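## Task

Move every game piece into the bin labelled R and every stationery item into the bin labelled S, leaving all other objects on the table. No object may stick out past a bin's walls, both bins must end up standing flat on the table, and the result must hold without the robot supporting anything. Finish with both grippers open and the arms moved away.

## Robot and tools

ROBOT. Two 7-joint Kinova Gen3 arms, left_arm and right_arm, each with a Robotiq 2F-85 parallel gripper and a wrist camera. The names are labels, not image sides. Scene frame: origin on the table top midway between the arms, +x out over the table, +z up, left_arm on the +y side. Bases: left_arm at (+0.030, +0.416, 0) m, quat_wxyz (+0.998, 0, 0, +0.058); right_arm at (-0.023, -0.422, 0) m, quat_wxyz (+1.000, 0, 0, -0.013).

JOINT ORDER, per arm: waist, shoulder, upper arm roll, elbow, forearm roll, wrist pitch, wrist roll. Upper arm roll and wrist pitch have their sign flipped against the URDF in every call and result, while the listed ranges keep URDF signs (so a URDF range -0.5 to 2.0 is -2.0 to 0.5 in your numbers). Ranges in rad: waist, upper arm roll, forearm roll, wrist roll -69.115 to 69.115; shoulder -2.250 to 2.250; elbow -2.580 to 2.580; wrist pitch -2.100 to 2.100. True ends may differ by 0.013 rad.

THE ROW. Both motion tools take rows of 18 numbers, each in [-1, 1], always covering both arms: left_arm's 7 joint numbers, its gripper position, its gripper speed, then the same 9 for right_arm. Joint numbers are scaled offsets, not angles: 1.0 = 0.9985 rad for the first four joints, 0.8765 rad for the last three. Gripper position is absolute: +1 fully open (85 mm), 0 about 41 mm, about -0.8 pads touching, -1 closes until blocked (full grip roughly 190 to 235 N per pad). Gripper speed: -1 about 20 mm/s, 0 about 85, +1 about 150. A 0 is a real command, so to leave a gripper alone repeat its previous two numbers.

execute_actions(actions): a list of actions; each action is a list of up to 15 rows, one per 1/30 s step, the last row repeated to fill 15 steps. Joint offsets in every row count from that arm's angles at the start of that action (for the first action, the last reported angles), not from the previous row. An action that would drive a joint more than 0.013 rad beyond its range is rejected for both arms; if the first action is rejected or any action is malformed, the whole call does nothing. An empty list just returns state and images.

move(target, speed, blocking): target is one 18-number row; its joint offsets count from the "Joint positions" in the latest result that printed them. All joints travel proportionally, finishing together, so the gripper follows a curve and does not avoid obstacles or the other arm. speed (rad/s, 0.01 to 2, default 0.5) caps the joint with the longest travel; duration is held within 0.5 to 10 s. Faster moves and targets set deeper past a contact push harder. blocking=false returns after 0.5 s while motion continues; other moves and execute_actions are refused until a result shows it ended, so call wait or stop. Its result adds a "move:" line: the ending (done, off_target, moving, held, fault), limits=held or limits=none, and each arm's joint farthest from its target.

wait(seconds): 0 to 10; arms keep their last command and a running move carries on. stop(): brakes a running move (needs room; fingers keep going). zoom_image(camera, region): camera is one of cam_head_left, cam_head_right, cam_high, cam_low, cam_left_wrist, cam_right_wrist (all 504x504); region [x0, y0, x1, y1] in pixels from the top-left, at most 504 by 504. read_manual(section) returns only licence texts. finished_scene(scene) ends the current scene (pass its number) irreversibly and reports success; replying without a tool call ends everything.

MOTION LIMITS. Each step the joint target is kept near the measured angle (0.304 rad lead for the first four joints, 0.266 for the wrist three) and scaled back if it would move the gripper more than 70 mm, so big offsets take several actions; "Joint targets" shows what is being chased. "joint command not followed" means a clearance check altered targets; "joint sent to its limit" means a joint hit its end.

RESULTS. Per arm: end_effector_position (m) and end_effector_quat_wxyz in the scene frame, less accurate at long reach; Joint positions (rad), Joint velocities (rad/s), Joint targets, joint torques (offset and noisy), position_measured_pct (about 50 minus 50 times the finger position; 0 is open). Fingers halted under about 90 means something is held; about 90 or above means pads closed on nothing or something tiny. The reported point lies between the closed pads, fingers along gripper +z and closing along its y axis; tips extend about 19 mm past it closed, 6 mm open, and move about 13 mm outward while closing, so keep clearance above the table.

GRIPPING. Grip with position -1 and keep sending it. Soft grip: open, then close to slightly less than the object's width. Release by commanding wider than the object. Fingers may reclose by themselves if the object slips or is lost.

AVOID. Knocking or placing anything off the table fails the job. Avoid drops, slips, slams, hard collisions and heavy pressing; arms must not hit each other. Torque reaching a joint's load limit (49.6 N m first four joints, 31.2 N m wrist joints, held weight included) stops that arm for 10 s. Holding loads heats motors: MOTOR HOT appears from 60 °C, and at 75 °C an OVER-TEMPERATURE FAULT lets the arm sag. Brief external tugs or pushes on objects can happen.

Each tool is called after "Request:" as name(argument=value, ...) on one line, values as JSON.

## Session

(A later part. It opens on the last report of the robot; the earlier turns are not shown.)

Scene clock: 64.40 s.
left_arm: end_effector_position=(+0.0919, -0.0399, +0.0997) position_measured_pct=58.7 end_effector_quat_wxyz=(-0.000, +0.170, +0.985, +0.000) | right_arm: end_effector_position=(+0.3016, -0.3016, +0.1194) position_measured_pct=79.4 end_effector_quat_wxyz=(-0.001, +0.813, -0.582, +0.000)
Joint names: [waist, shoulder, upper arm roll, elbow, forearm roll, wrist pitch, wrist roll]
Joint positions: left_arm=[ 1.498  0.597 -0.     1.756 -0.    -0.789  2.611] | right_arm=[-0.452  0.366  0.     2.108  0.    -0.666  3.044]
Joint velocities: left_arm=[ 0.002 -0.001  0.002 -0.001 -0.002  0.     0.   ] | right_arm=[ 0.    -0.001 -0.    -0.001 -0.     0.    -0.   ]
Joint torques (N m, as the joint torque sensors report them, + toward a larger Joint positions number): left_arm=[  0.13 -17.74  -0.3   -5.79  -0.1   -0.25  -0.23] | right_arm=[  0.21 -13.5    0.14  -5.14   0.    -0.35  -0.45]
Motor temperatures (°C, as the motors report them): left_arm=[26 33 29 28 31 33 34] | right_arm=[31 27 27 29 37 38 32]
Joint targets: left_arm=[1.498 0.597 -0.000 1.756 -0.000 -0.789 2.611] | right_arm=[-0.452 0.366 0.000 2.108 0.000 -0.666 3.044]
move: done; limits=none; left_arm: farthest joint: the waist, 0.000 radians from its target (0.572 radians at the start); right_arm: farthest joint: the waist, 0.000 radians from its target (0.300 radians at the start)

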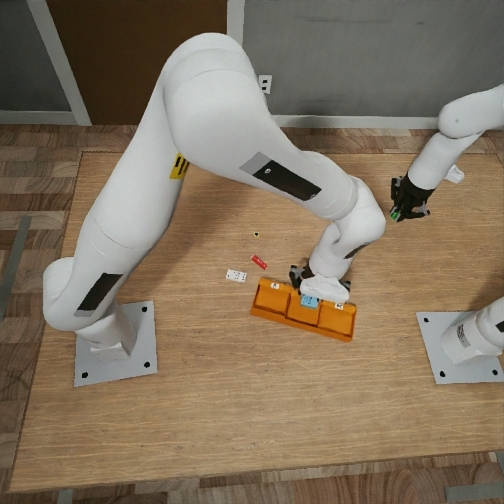

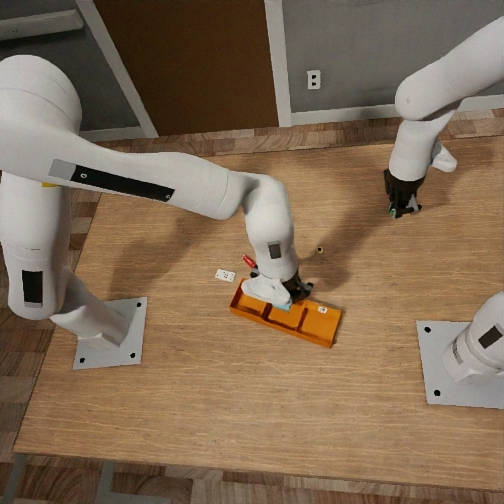

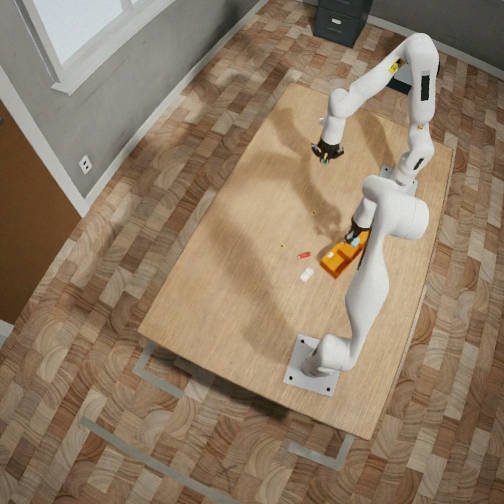

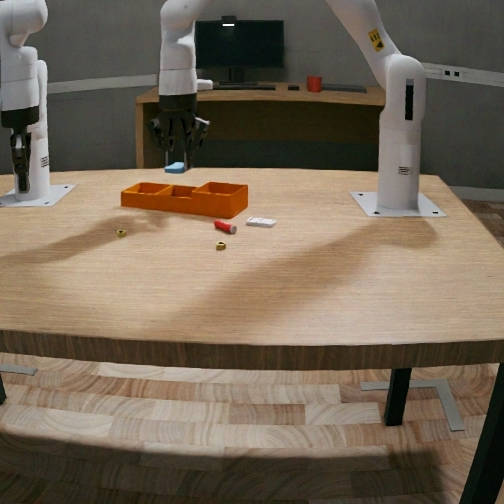

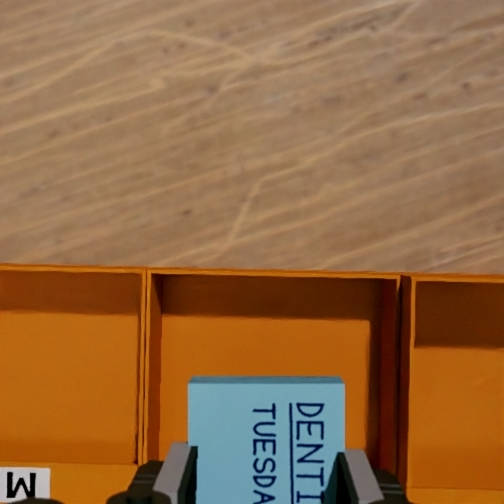

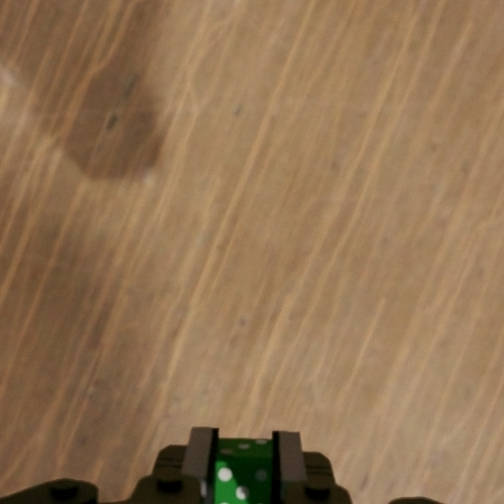

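Request:
move(target=[0.022,0.03,0,0.035,0,0.074,0,-1,-0.3,0,0,0,0,0,0,0,-1,-0.3])

Request:
move(target=[0,0.0857,0,0.0405,0,0.144,0,-1,-0.3,0,0,0,0,0,0,0,-1,-0.3], speed=0.15)

Scene clock: 70.83 s.
left_arm: end_effector_position=(+0.0811, -0.0367, +0.0786) position_measured_pct=58.7 end_effector_quat_wxyz=(-0.000, +0.181, +0.983, +0.000) | right_arm: end_effector_position=(+0.3016, -0.3016, +0.1194) position_measured_pct=79.4 end_effector_quat_wxyz=(-0.001, +0.813, -0.582, +0.000)
Joint names: [waist, shoulder, upper arm roll, elbow, forearm roll, wrist pitch, wrist roll]
Joint positions: left_arm=[ 1.52   0.627 -0.     1.791 -0.    -0.724  2.611] | right_arm=[-0.452  0.366  0.     2.108  0.    -0.666  3.044]
Joint velocities: left_arm=[ 0.001  0.003 -0.     0.    -0.001  0.     0.002] | right_arm=[-0.     0.001  0.    -0.     0.002 -0.     0.   ]
Joint torques (N m, as the joint torque sensors report them, + toward a larger Joint positions number): left_arm=[  0.18 -18.09  -0.25  -5.58  -0.07  -0.22  -0.25] | right_arm=[  0.07 -13.6    0.22  -5.08   0.03  -0.16  -0.44]
Motor temperatures (°C, as the motors report them): left_arm=[26 33 29 28 31 33 34] | right_arm=[31 27 27 29 37 38 32]
Joint targets: left_arm=[1.520 0.627 -0.000 1.791 -0.000 -0.724 2.611] | right_arm=[-0.452 0.366 0.000 2.108 0.000 -0.666 3.044]
move: done; limits=none; left_arm: farthest joint: the waist, 0.000 radians from its target (0.022 radians at the start); right_arm: farthest joint: the waist, 0.000 radians from its target (0.000 radians at the start)

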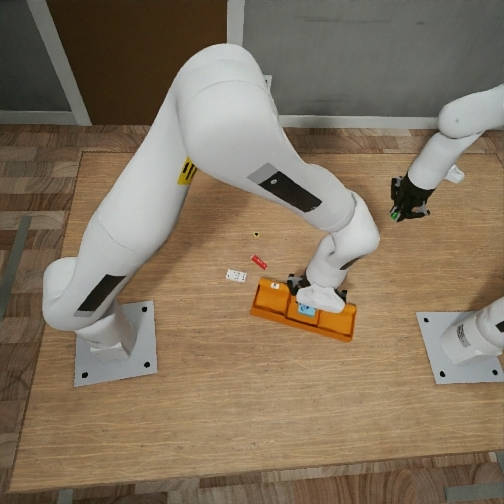

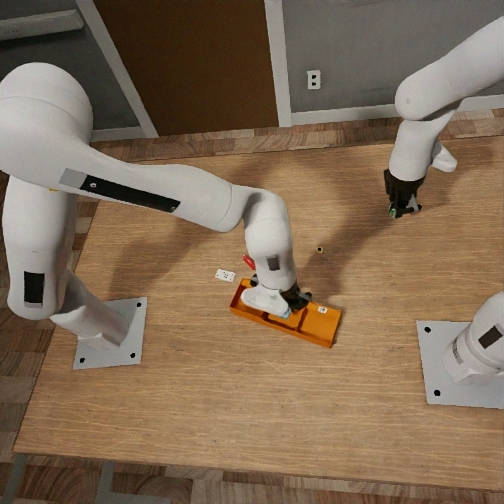

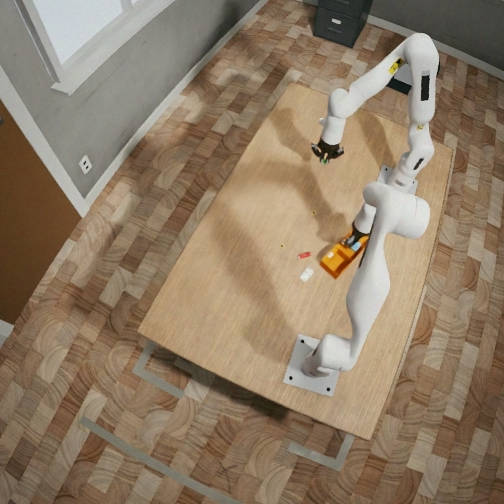

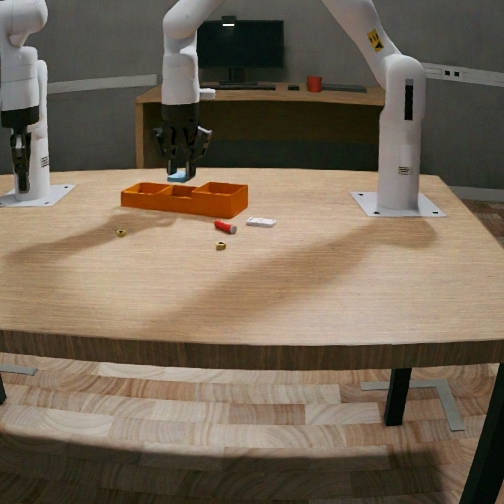

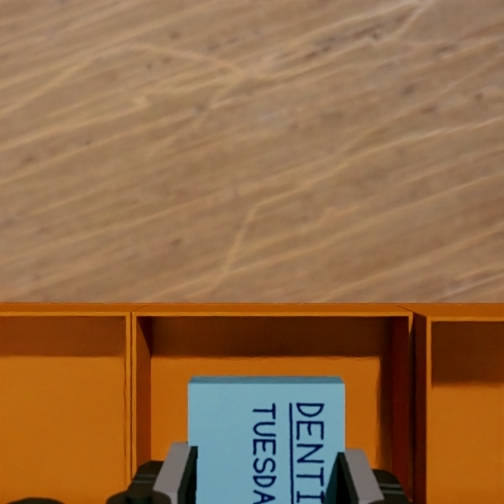

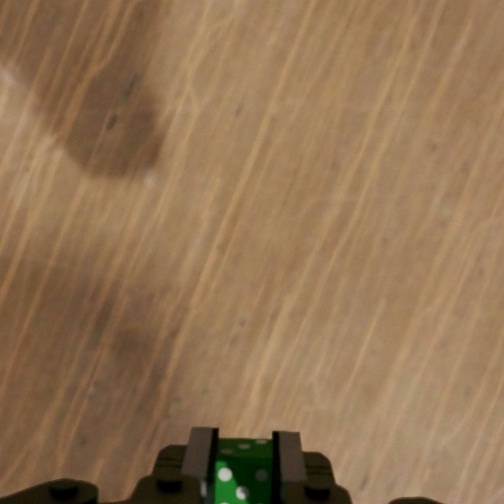

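Scene clock: 72.03 s.
left_arm: end_effector_position=(+0.0807, -0.0339, +0.0321) position_measured_pct=58.7 end_effector_quat_wxyz=(-0.000, +0.181, +0.983, +0.000) | right_arm: end_effector_position=(+0.3016, -0.3016, +0.1194) position_measured_pct=79.4 end_effector_quat_wxyz=(-0.001, +0.813, -0.582, +0.000)
Joint names: [waist, shoulder, upper arm roll, elbow, forearm roll, wrist pitch, wrist roll]
Joint positions: left_arm=[ 1.52   0.713 -0.     1.831 -0.    -0.598  2.611] | right_arm=[-0.452  0.366  0.     2.108  0.    -0.666  3.044]
Joint velocities: left_arm=[-0.     0.005 -0.001  0.    -0.     0.001 -0.002] | right_arm=[ 0.001 -0.001 -0.    -0.    -0.     0.002  0.   ]
Joint torques (N m, as the joint torque sensors report them, + toward a larger Joint positions number): left_arm=[  0.12 -18.64  -0.39  -4.6   -0.19  -0.26  -0.24] | right_arm=[  0.08 -13.63   0.15  -5.13   0.05  -0.21  -0.35]
Motor temperatures (°C, as the motors report them): left_arm=[26 33 29 28 31 33 34] | right_arm=[31 27 27 29 37 38 32]
Joint targets: left_arm=[1.520 0.713 -0.000 1.831 -0.000 -0.598 2.611] | right_arm=[-0.452 0.366 0.000 2.108 0.000 -0.666 3.044]
move: done; limits=none; left_arm: farthest joint: the waist, 0.000 radians from its target (0.000 radians at the start); right_arm: farthest joint: the waist, 0.000 radians from its target (0.000 radians at the start)

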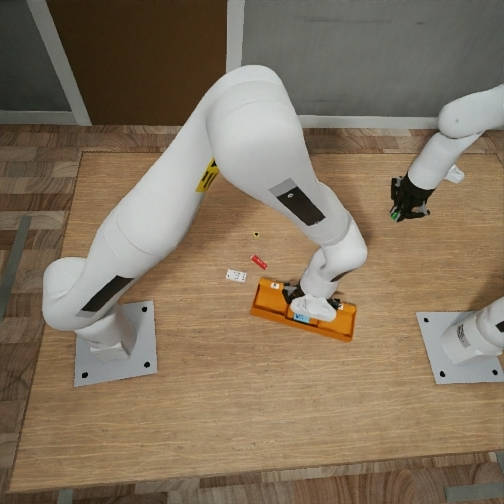

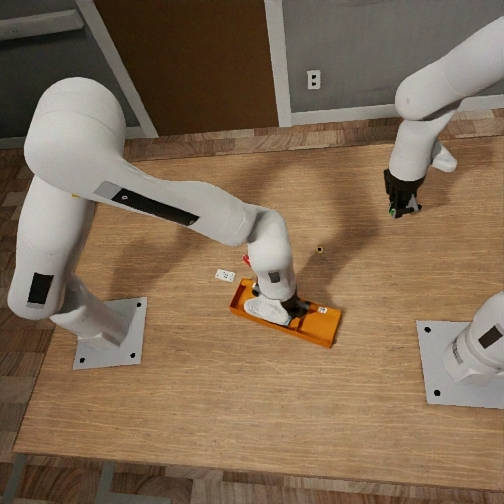

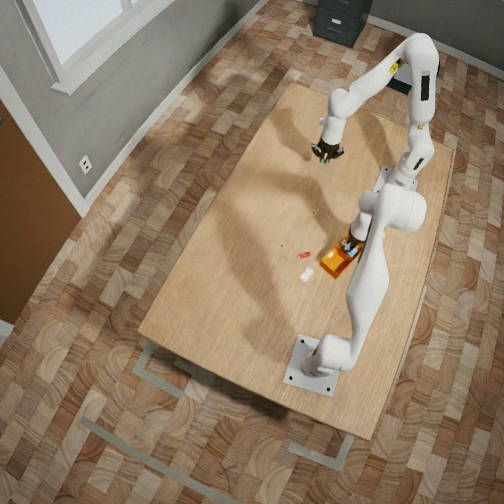

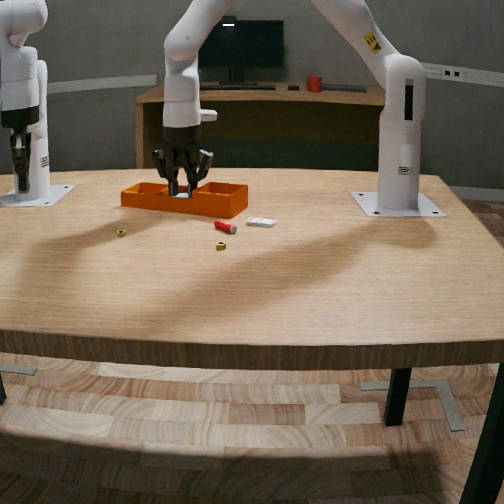

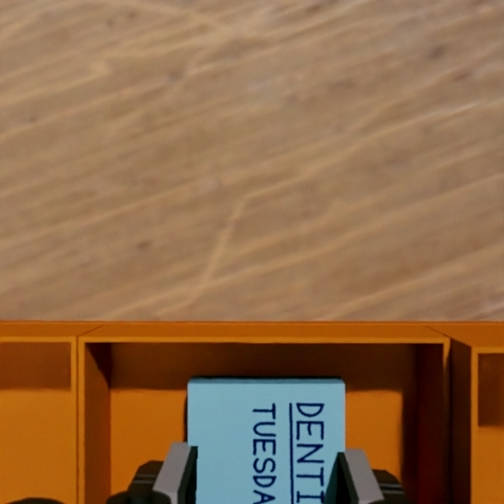

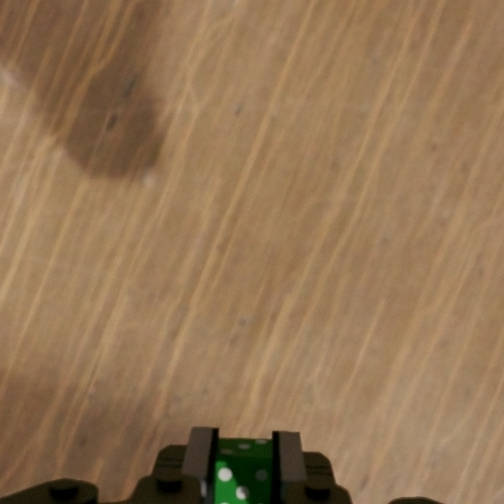

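Request:
execute_actions(actions=[[[0,0.007,0,0.001,0,0.009,0,-1,-0.3,0,0,0,0,0,0,0,-1,-0.3]],[[0,0,0,0,0,0,0,0.12,-0.5,0,0,0,0,0,0,0,-1,-0.3]]])

Request:
move(target=[0,-0.14,0,-0.06,0,-0.228,0,0.12,-0.5,0,0,0,0,0,0,0,-1,-0.3])

Request:
move(target=[-0.436,-0.202,0,0.421,0,0.25,1,0.12,-0.5,0,0,0,0,0,0,0,-1,-0.3], speed=0.9)

Request:
move(target=[0,0.13,0,0.045,0,0.2,0.38,0.12,-0.5,0,0,0,0,0,0,0,-1,-0.3])

Scene clock: 80.17 s.
left_arm: end_effector_position=(+0.0807, -0.0340, +0.0289) position_measured_pct=44.0 end_effector_quat_wxyz=(-0.000, +0.181, +0.983, +0.000) | right_arm: end_effector_position=(+0.3016, -0.3016, +0.1194) position_measured_pct=79.4 end_effector_quat_wxyz=(-0.001, +0.813, -0.582, +0.000)
Joint names: [waist, shoulder, upper arm roll, elbow, forearm roll, wrist pitch, wrist roll]
Joint positions: left_arm=[ 1.52   0.719 -0.     1.832 -0.    -0.59   2.611] | right_arm=[-0.452  0.366  0.     2.108  0.    -0.666  3.044]
Joint velocities: left_arm=[ 0.    -0.002  0.    -0.    -0.     0.     0.001] | right_arm=[-0.     0.     0.    -0.    -0.002 -0.001 -0.   ]
Joint torques (N m, as the joint torque sensors report them, + toward a larger Joint positions number): left_arm=[  0.16 -18.38  -0.45  -4.34  -0.15  -0.2   -0.33] | right_arm=[  0.13 -13.61   0.22  -5.13   0.    -0.25  -0.31]
Motor temperatures (°C, as the motors report them): left_arm=[26 33 29 28 31 33 34] | right_arm=[31 27 27 29 37 38 32]
Joint targets: left_arm=[1.520 0.719 -0.000 1.832 -0.000 -0.590 2.611] | right_arm=[-0.452 0.366 0.000 2.108 0.000 -0.666 3.044]

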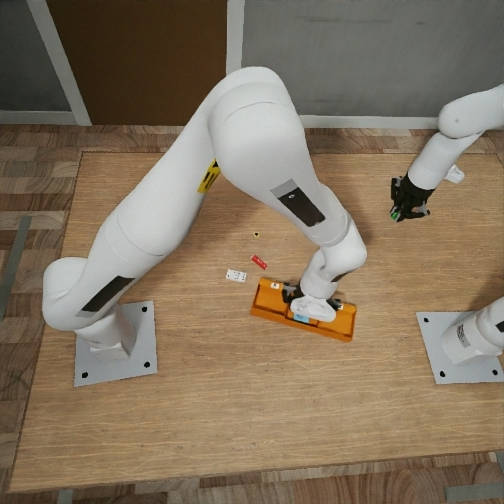

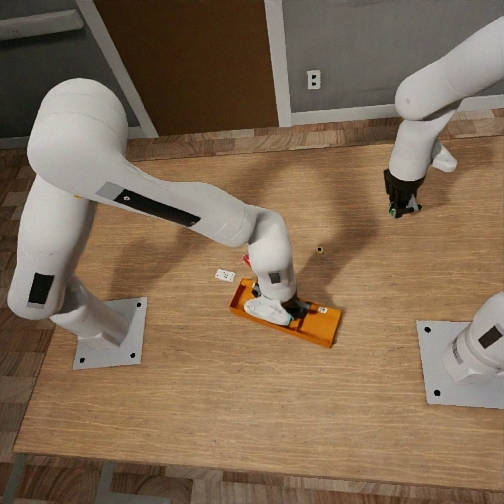

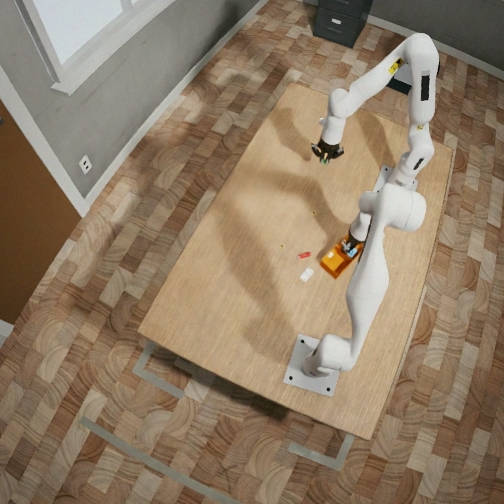

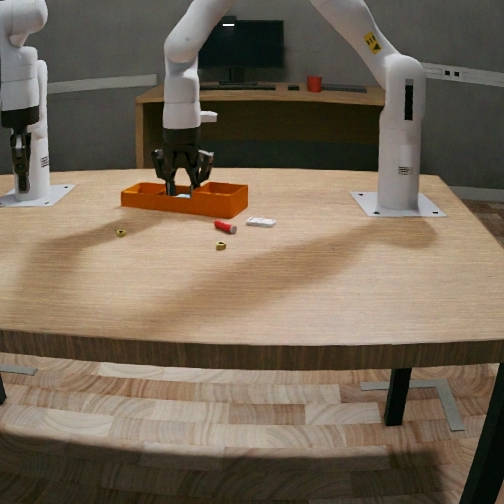

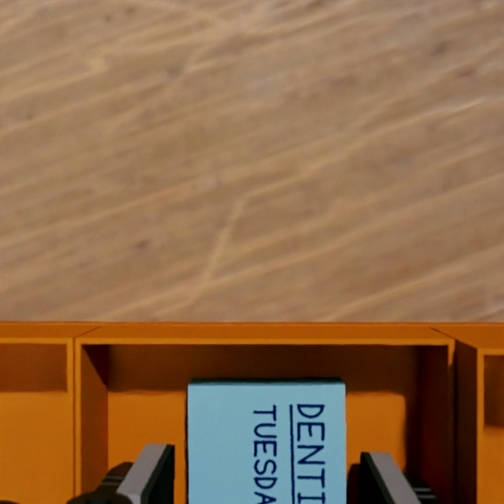

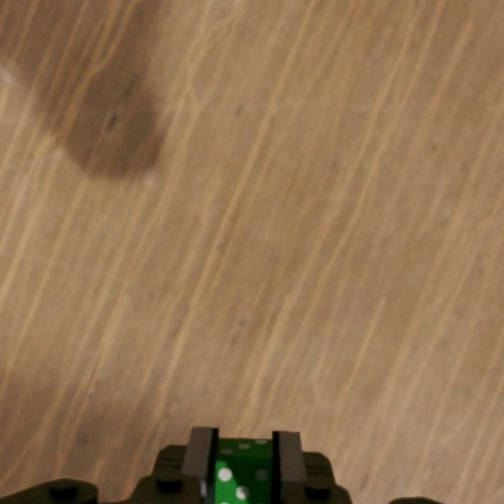

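Scene clock: 81.10 s.
left_arm: end_effector_position=(+0.0809, -0.0354, +0.1043) position_measured_pct=44.0 end_effector_quat_wxyz=(-0.000, +0.181, +0.983, +0.000) | right_arm: end_effector_position=(+0.3016, -0.3016, +0.1194) position_measured_pct=79.4 end_effector_quat_wxyz=(-0.001, +0.813, -0.582, +0.000)
Joint names: [waist, shoulder, upper arm roll, elbow, forearm roll, wrist pitch, wrist roll]
Joint positions: left_arm=[ 1.52   0.579 -0.     1.772 -0.    -0.79   2.611] | right_arm=[-0.452  0.366  0.     2.108  0.    -0.666  3.044]
Joint velocities: left_arm=[-0.    -0.002 -0.    -0.     0.    -0.001  0.   ] | right_arm=[-0.001 -0.    -0.    -0.001 -0.001  0.    -0.   ]
Joint torques (N m, as the joint torque sensors report them, + toward a larger Joint positions number): left_arm=[  0.1  -17.81  -0.38  -5.8   -0.13  -0.31  -0.22] | right_arm=[  0.15 -13.62   0.27  -5.07   0.13  -0.26  -0.43]
Motor temperatures (°C, as the motors report them): left_arm=[26 33 29 28 31 33 34] | right_arm=[31 27 27 29 37 38 32]
Joint targets: left_arm=[1.520 0.579 -0.000 1.772 -0.000 -0.790 2.611] | right_arm=[-0.452 0.366 0.000 2.108 0.000 -0.666 3.044]
move: done; limits=none; left_arm: farthest joint: the waist, 0.000 radians from its target (0.000 radians at the start); right_arm: farthest joint: the waist, 0.000 radians from its target (0.000 radians at the start)

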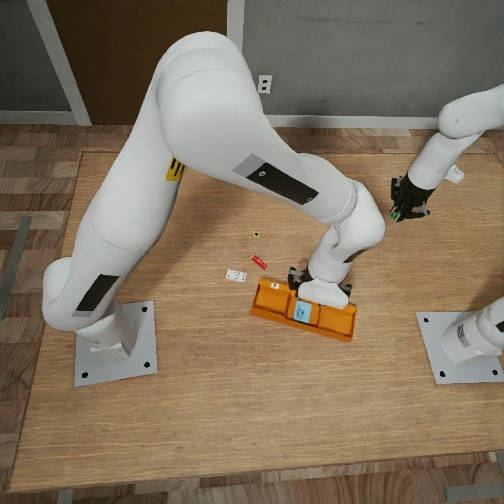

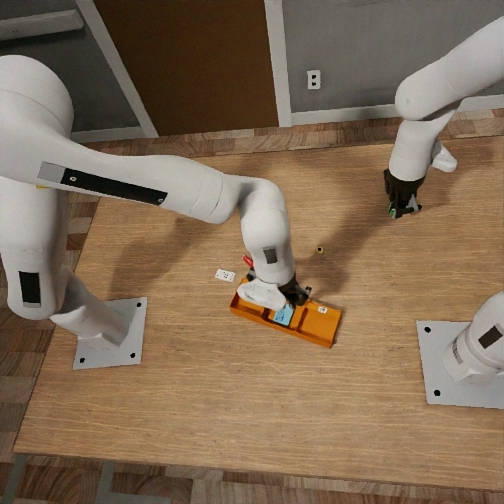

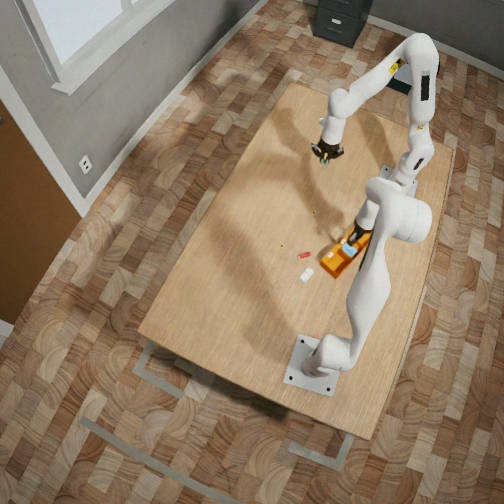

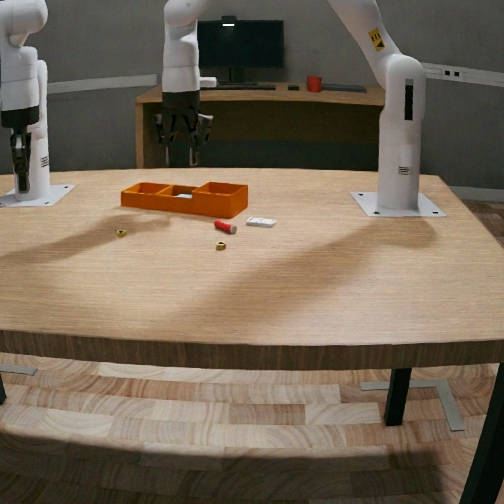

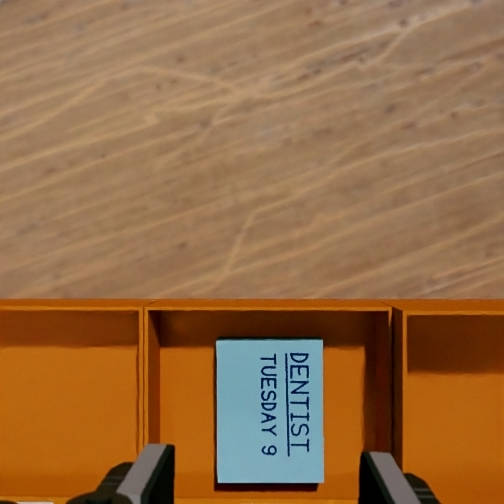

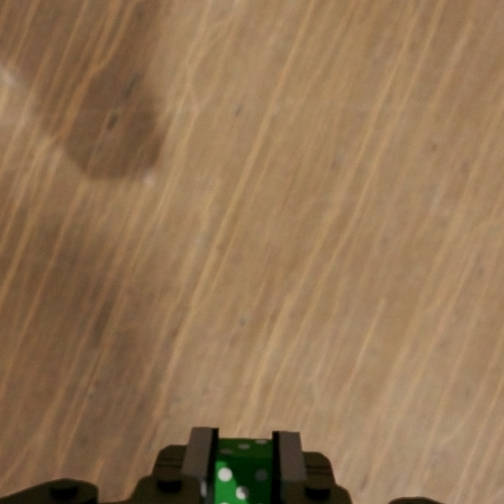

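Scene clock: 82.70 s.
left_arm: end_effector_position=(+0.1937, +0.1339, +0.1001) position_measured_pct=44.0 end_effector_quat_wxyz=(-0.000, -0.456, +0.890, +0.000) | right_arm: end_effector_position=(+0.3016, -0.3016, +0.1194) position_measured_pct=79.4 end_effector_quat_wxyz=(-0.001, +0.813, -0.582, +0.000)
Joint names: [waist, shoulder, upper arm roll, elbow, forearm roll, wrist pitch, wrist roll]
Joint positions: left_arm=[ 1.085  0.378 -0.     2.193 -0.    -0.571  3.487] | right_arm=[-0.452  0.366  0.     2.108  0.    -0.666  3.044]
Joint velocities: left_arm=[-0.003 -0.001 -0.    -0.    -0.002 -0.    -0.001] | right_arm=[ 0.    -0.002  0.     0.001  0.     0.    -0.   ]
Joint torques (N m, as the joint torque sensors report them, + toward a larger Joint positions number): left_arm=[ -0.22 -12.55  -0.14  -4.31  -0.1   -0.21  -0.23] | right_arm=[  0.04 -13.65   0.22  -5.11  -0.06  -0.2   -0.36]
Motor temperatures (°C, as the motors report them): left_arm=[26 33 29 28 31 33 34] | right_arm=[31 27 27 29 37 38 32]
Joint targets: left_arm=[1.085 0.378 -0.000 2.193 -0.000 -0.571 3.487] | right_arm=[-0.452 0.366 0.000 2.108 0.000 -0.666 3.044]
move: done; limits=none; left_arm: farthest joint: the shoulder, 0.001 radians from its target (0.202 radians at the start); right_arm: farthest joint: the waist, 0.000 radians from its target (0.000 radians at the start)

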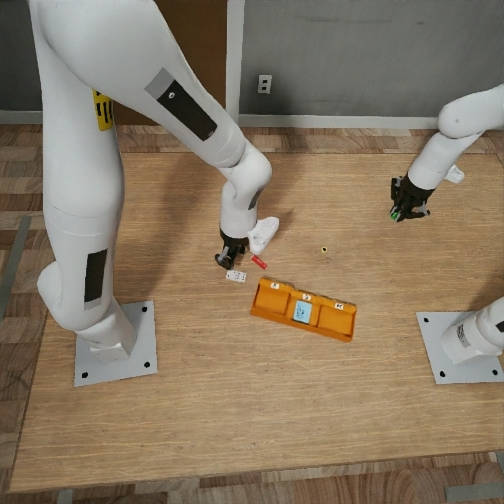

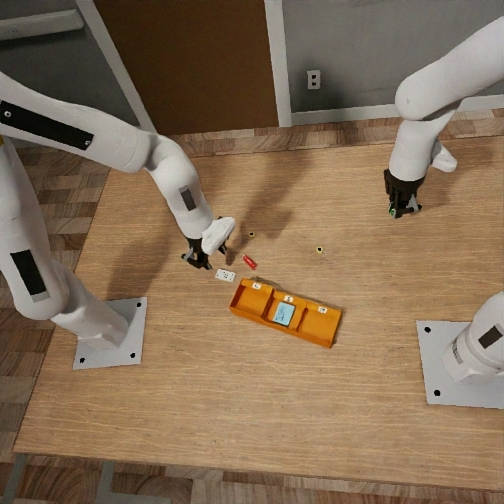

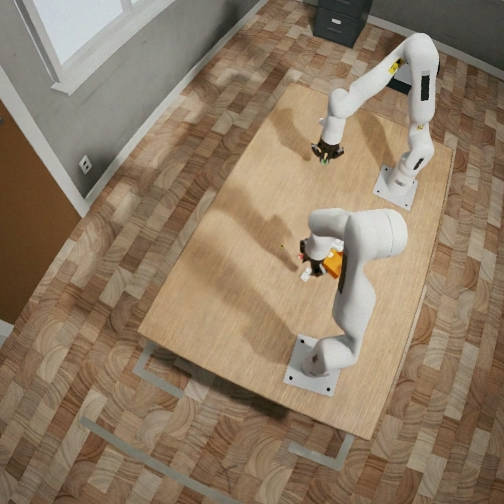

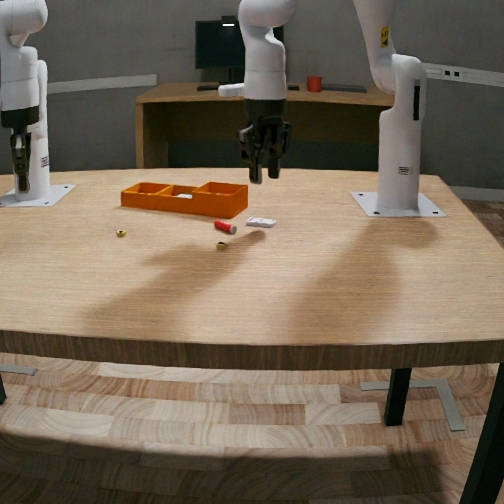

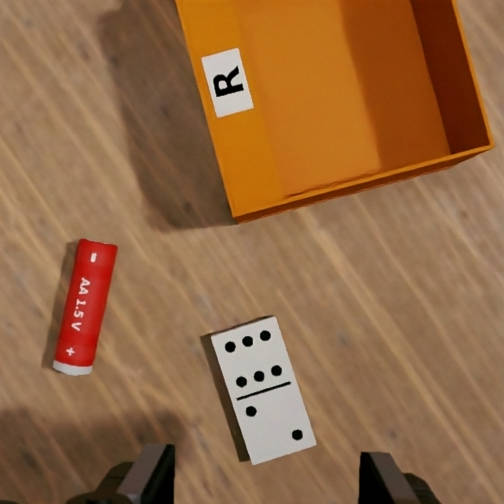

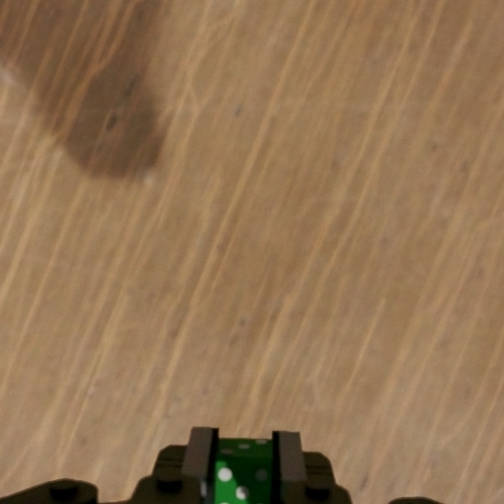

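Scene clock: 83.83 s.
left_arm: end_effector_position=(+0.1943, +0.1330, +0.0513) position_measured_pct=44.0 end_effector_quat_wxyz=(-0.000, -0.597, +0.802, -0.000) | right_arm: end_effector_position=(+0.3017, -0.3016, +0.1194) position_measured_pct=79.4 end_effector_quat_wxyz=(-0.001, +0.813, -0.582, +0.000)
Joint names: [waist, shoulder, upper arm roll, elbow, forearm roll, wrist pitch, wrist roll]
Joint positions: left_arm=[ 1.085  0.507 -0.     2.238 -0.    -0.396  3.821] | right_arm=[-0.452  0.366  0.     2.108  0.    -0.666  3.044]
Joint velocities: left_arm=[-0.001  0.002 -0.     0.     0.001  0.    -0.001] | right_arm=[-0.     0.001  0.     0.     0.     0.    -0.   ]
Joint torques (N m, as the joint torque sensors report them, + toward a larger Joint positions number): left_arm=[  0.15 -13.89  -0.29  -3.08  -0.13  -0.19  -0.32] | right_arm=[  0.   -13.68   0.06  -4.96   0.02  -0.2   -0.39]
Motor temperatures (°C, as the motors report them): left_arm=[26 33 29 28 31 33 34] | right_arm=[31 27 27 29 37 38 32]
Joint targets: left_arm=[1.085 0.508 -0.000 2.238 -0.000 -0.396 3.821] | right_arm=[-0.452 0.366 0.000 2.108 0.000 -0.666 3.044]
move: done; limits=none; left_arm: farthest joint: the waist, 0.000 radians from its target (0.000 radians at the start); right_arm: farthest joint: the waist, 0.000 radians from its target (0.000 radians at the start)

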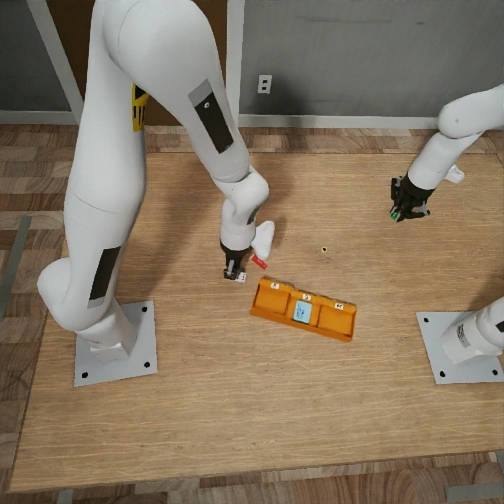

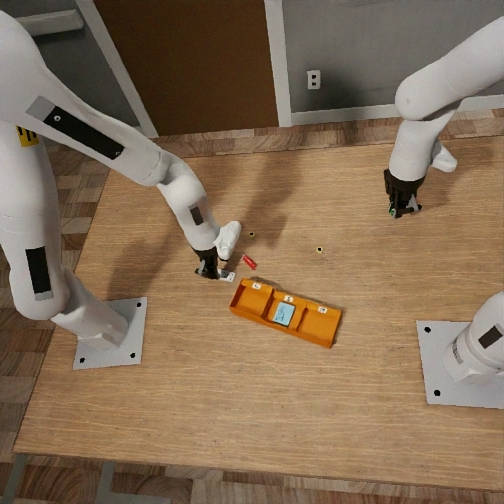

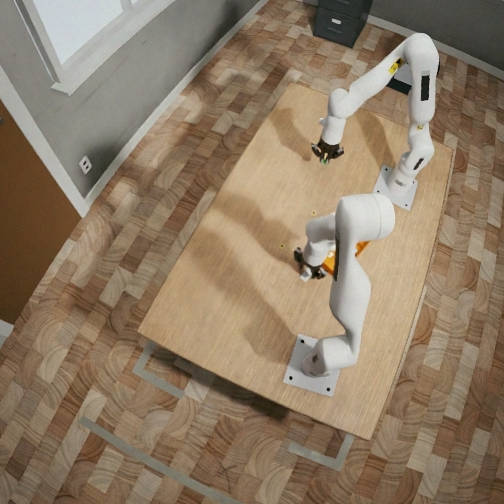

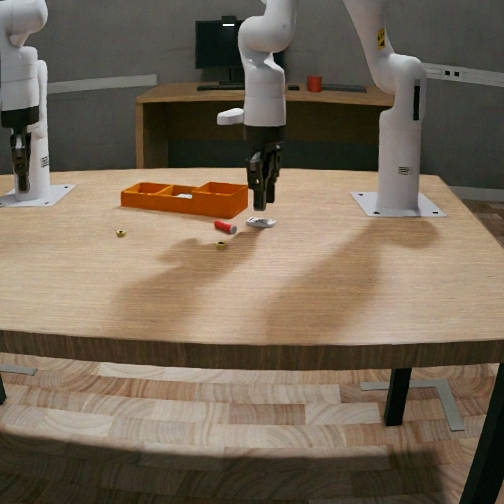

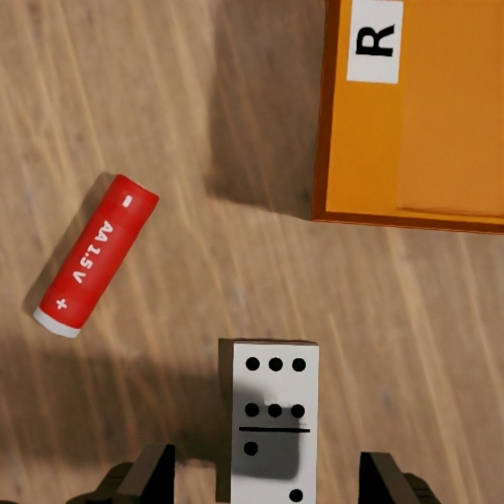

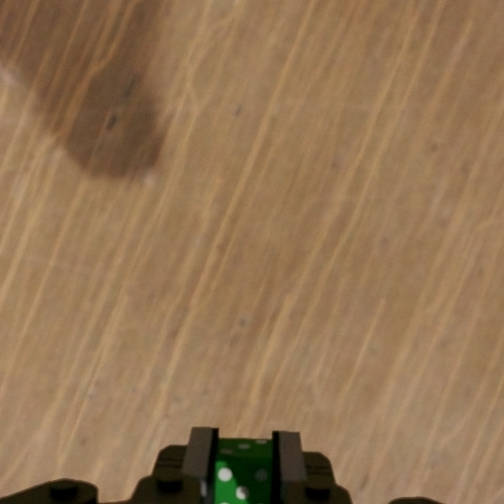

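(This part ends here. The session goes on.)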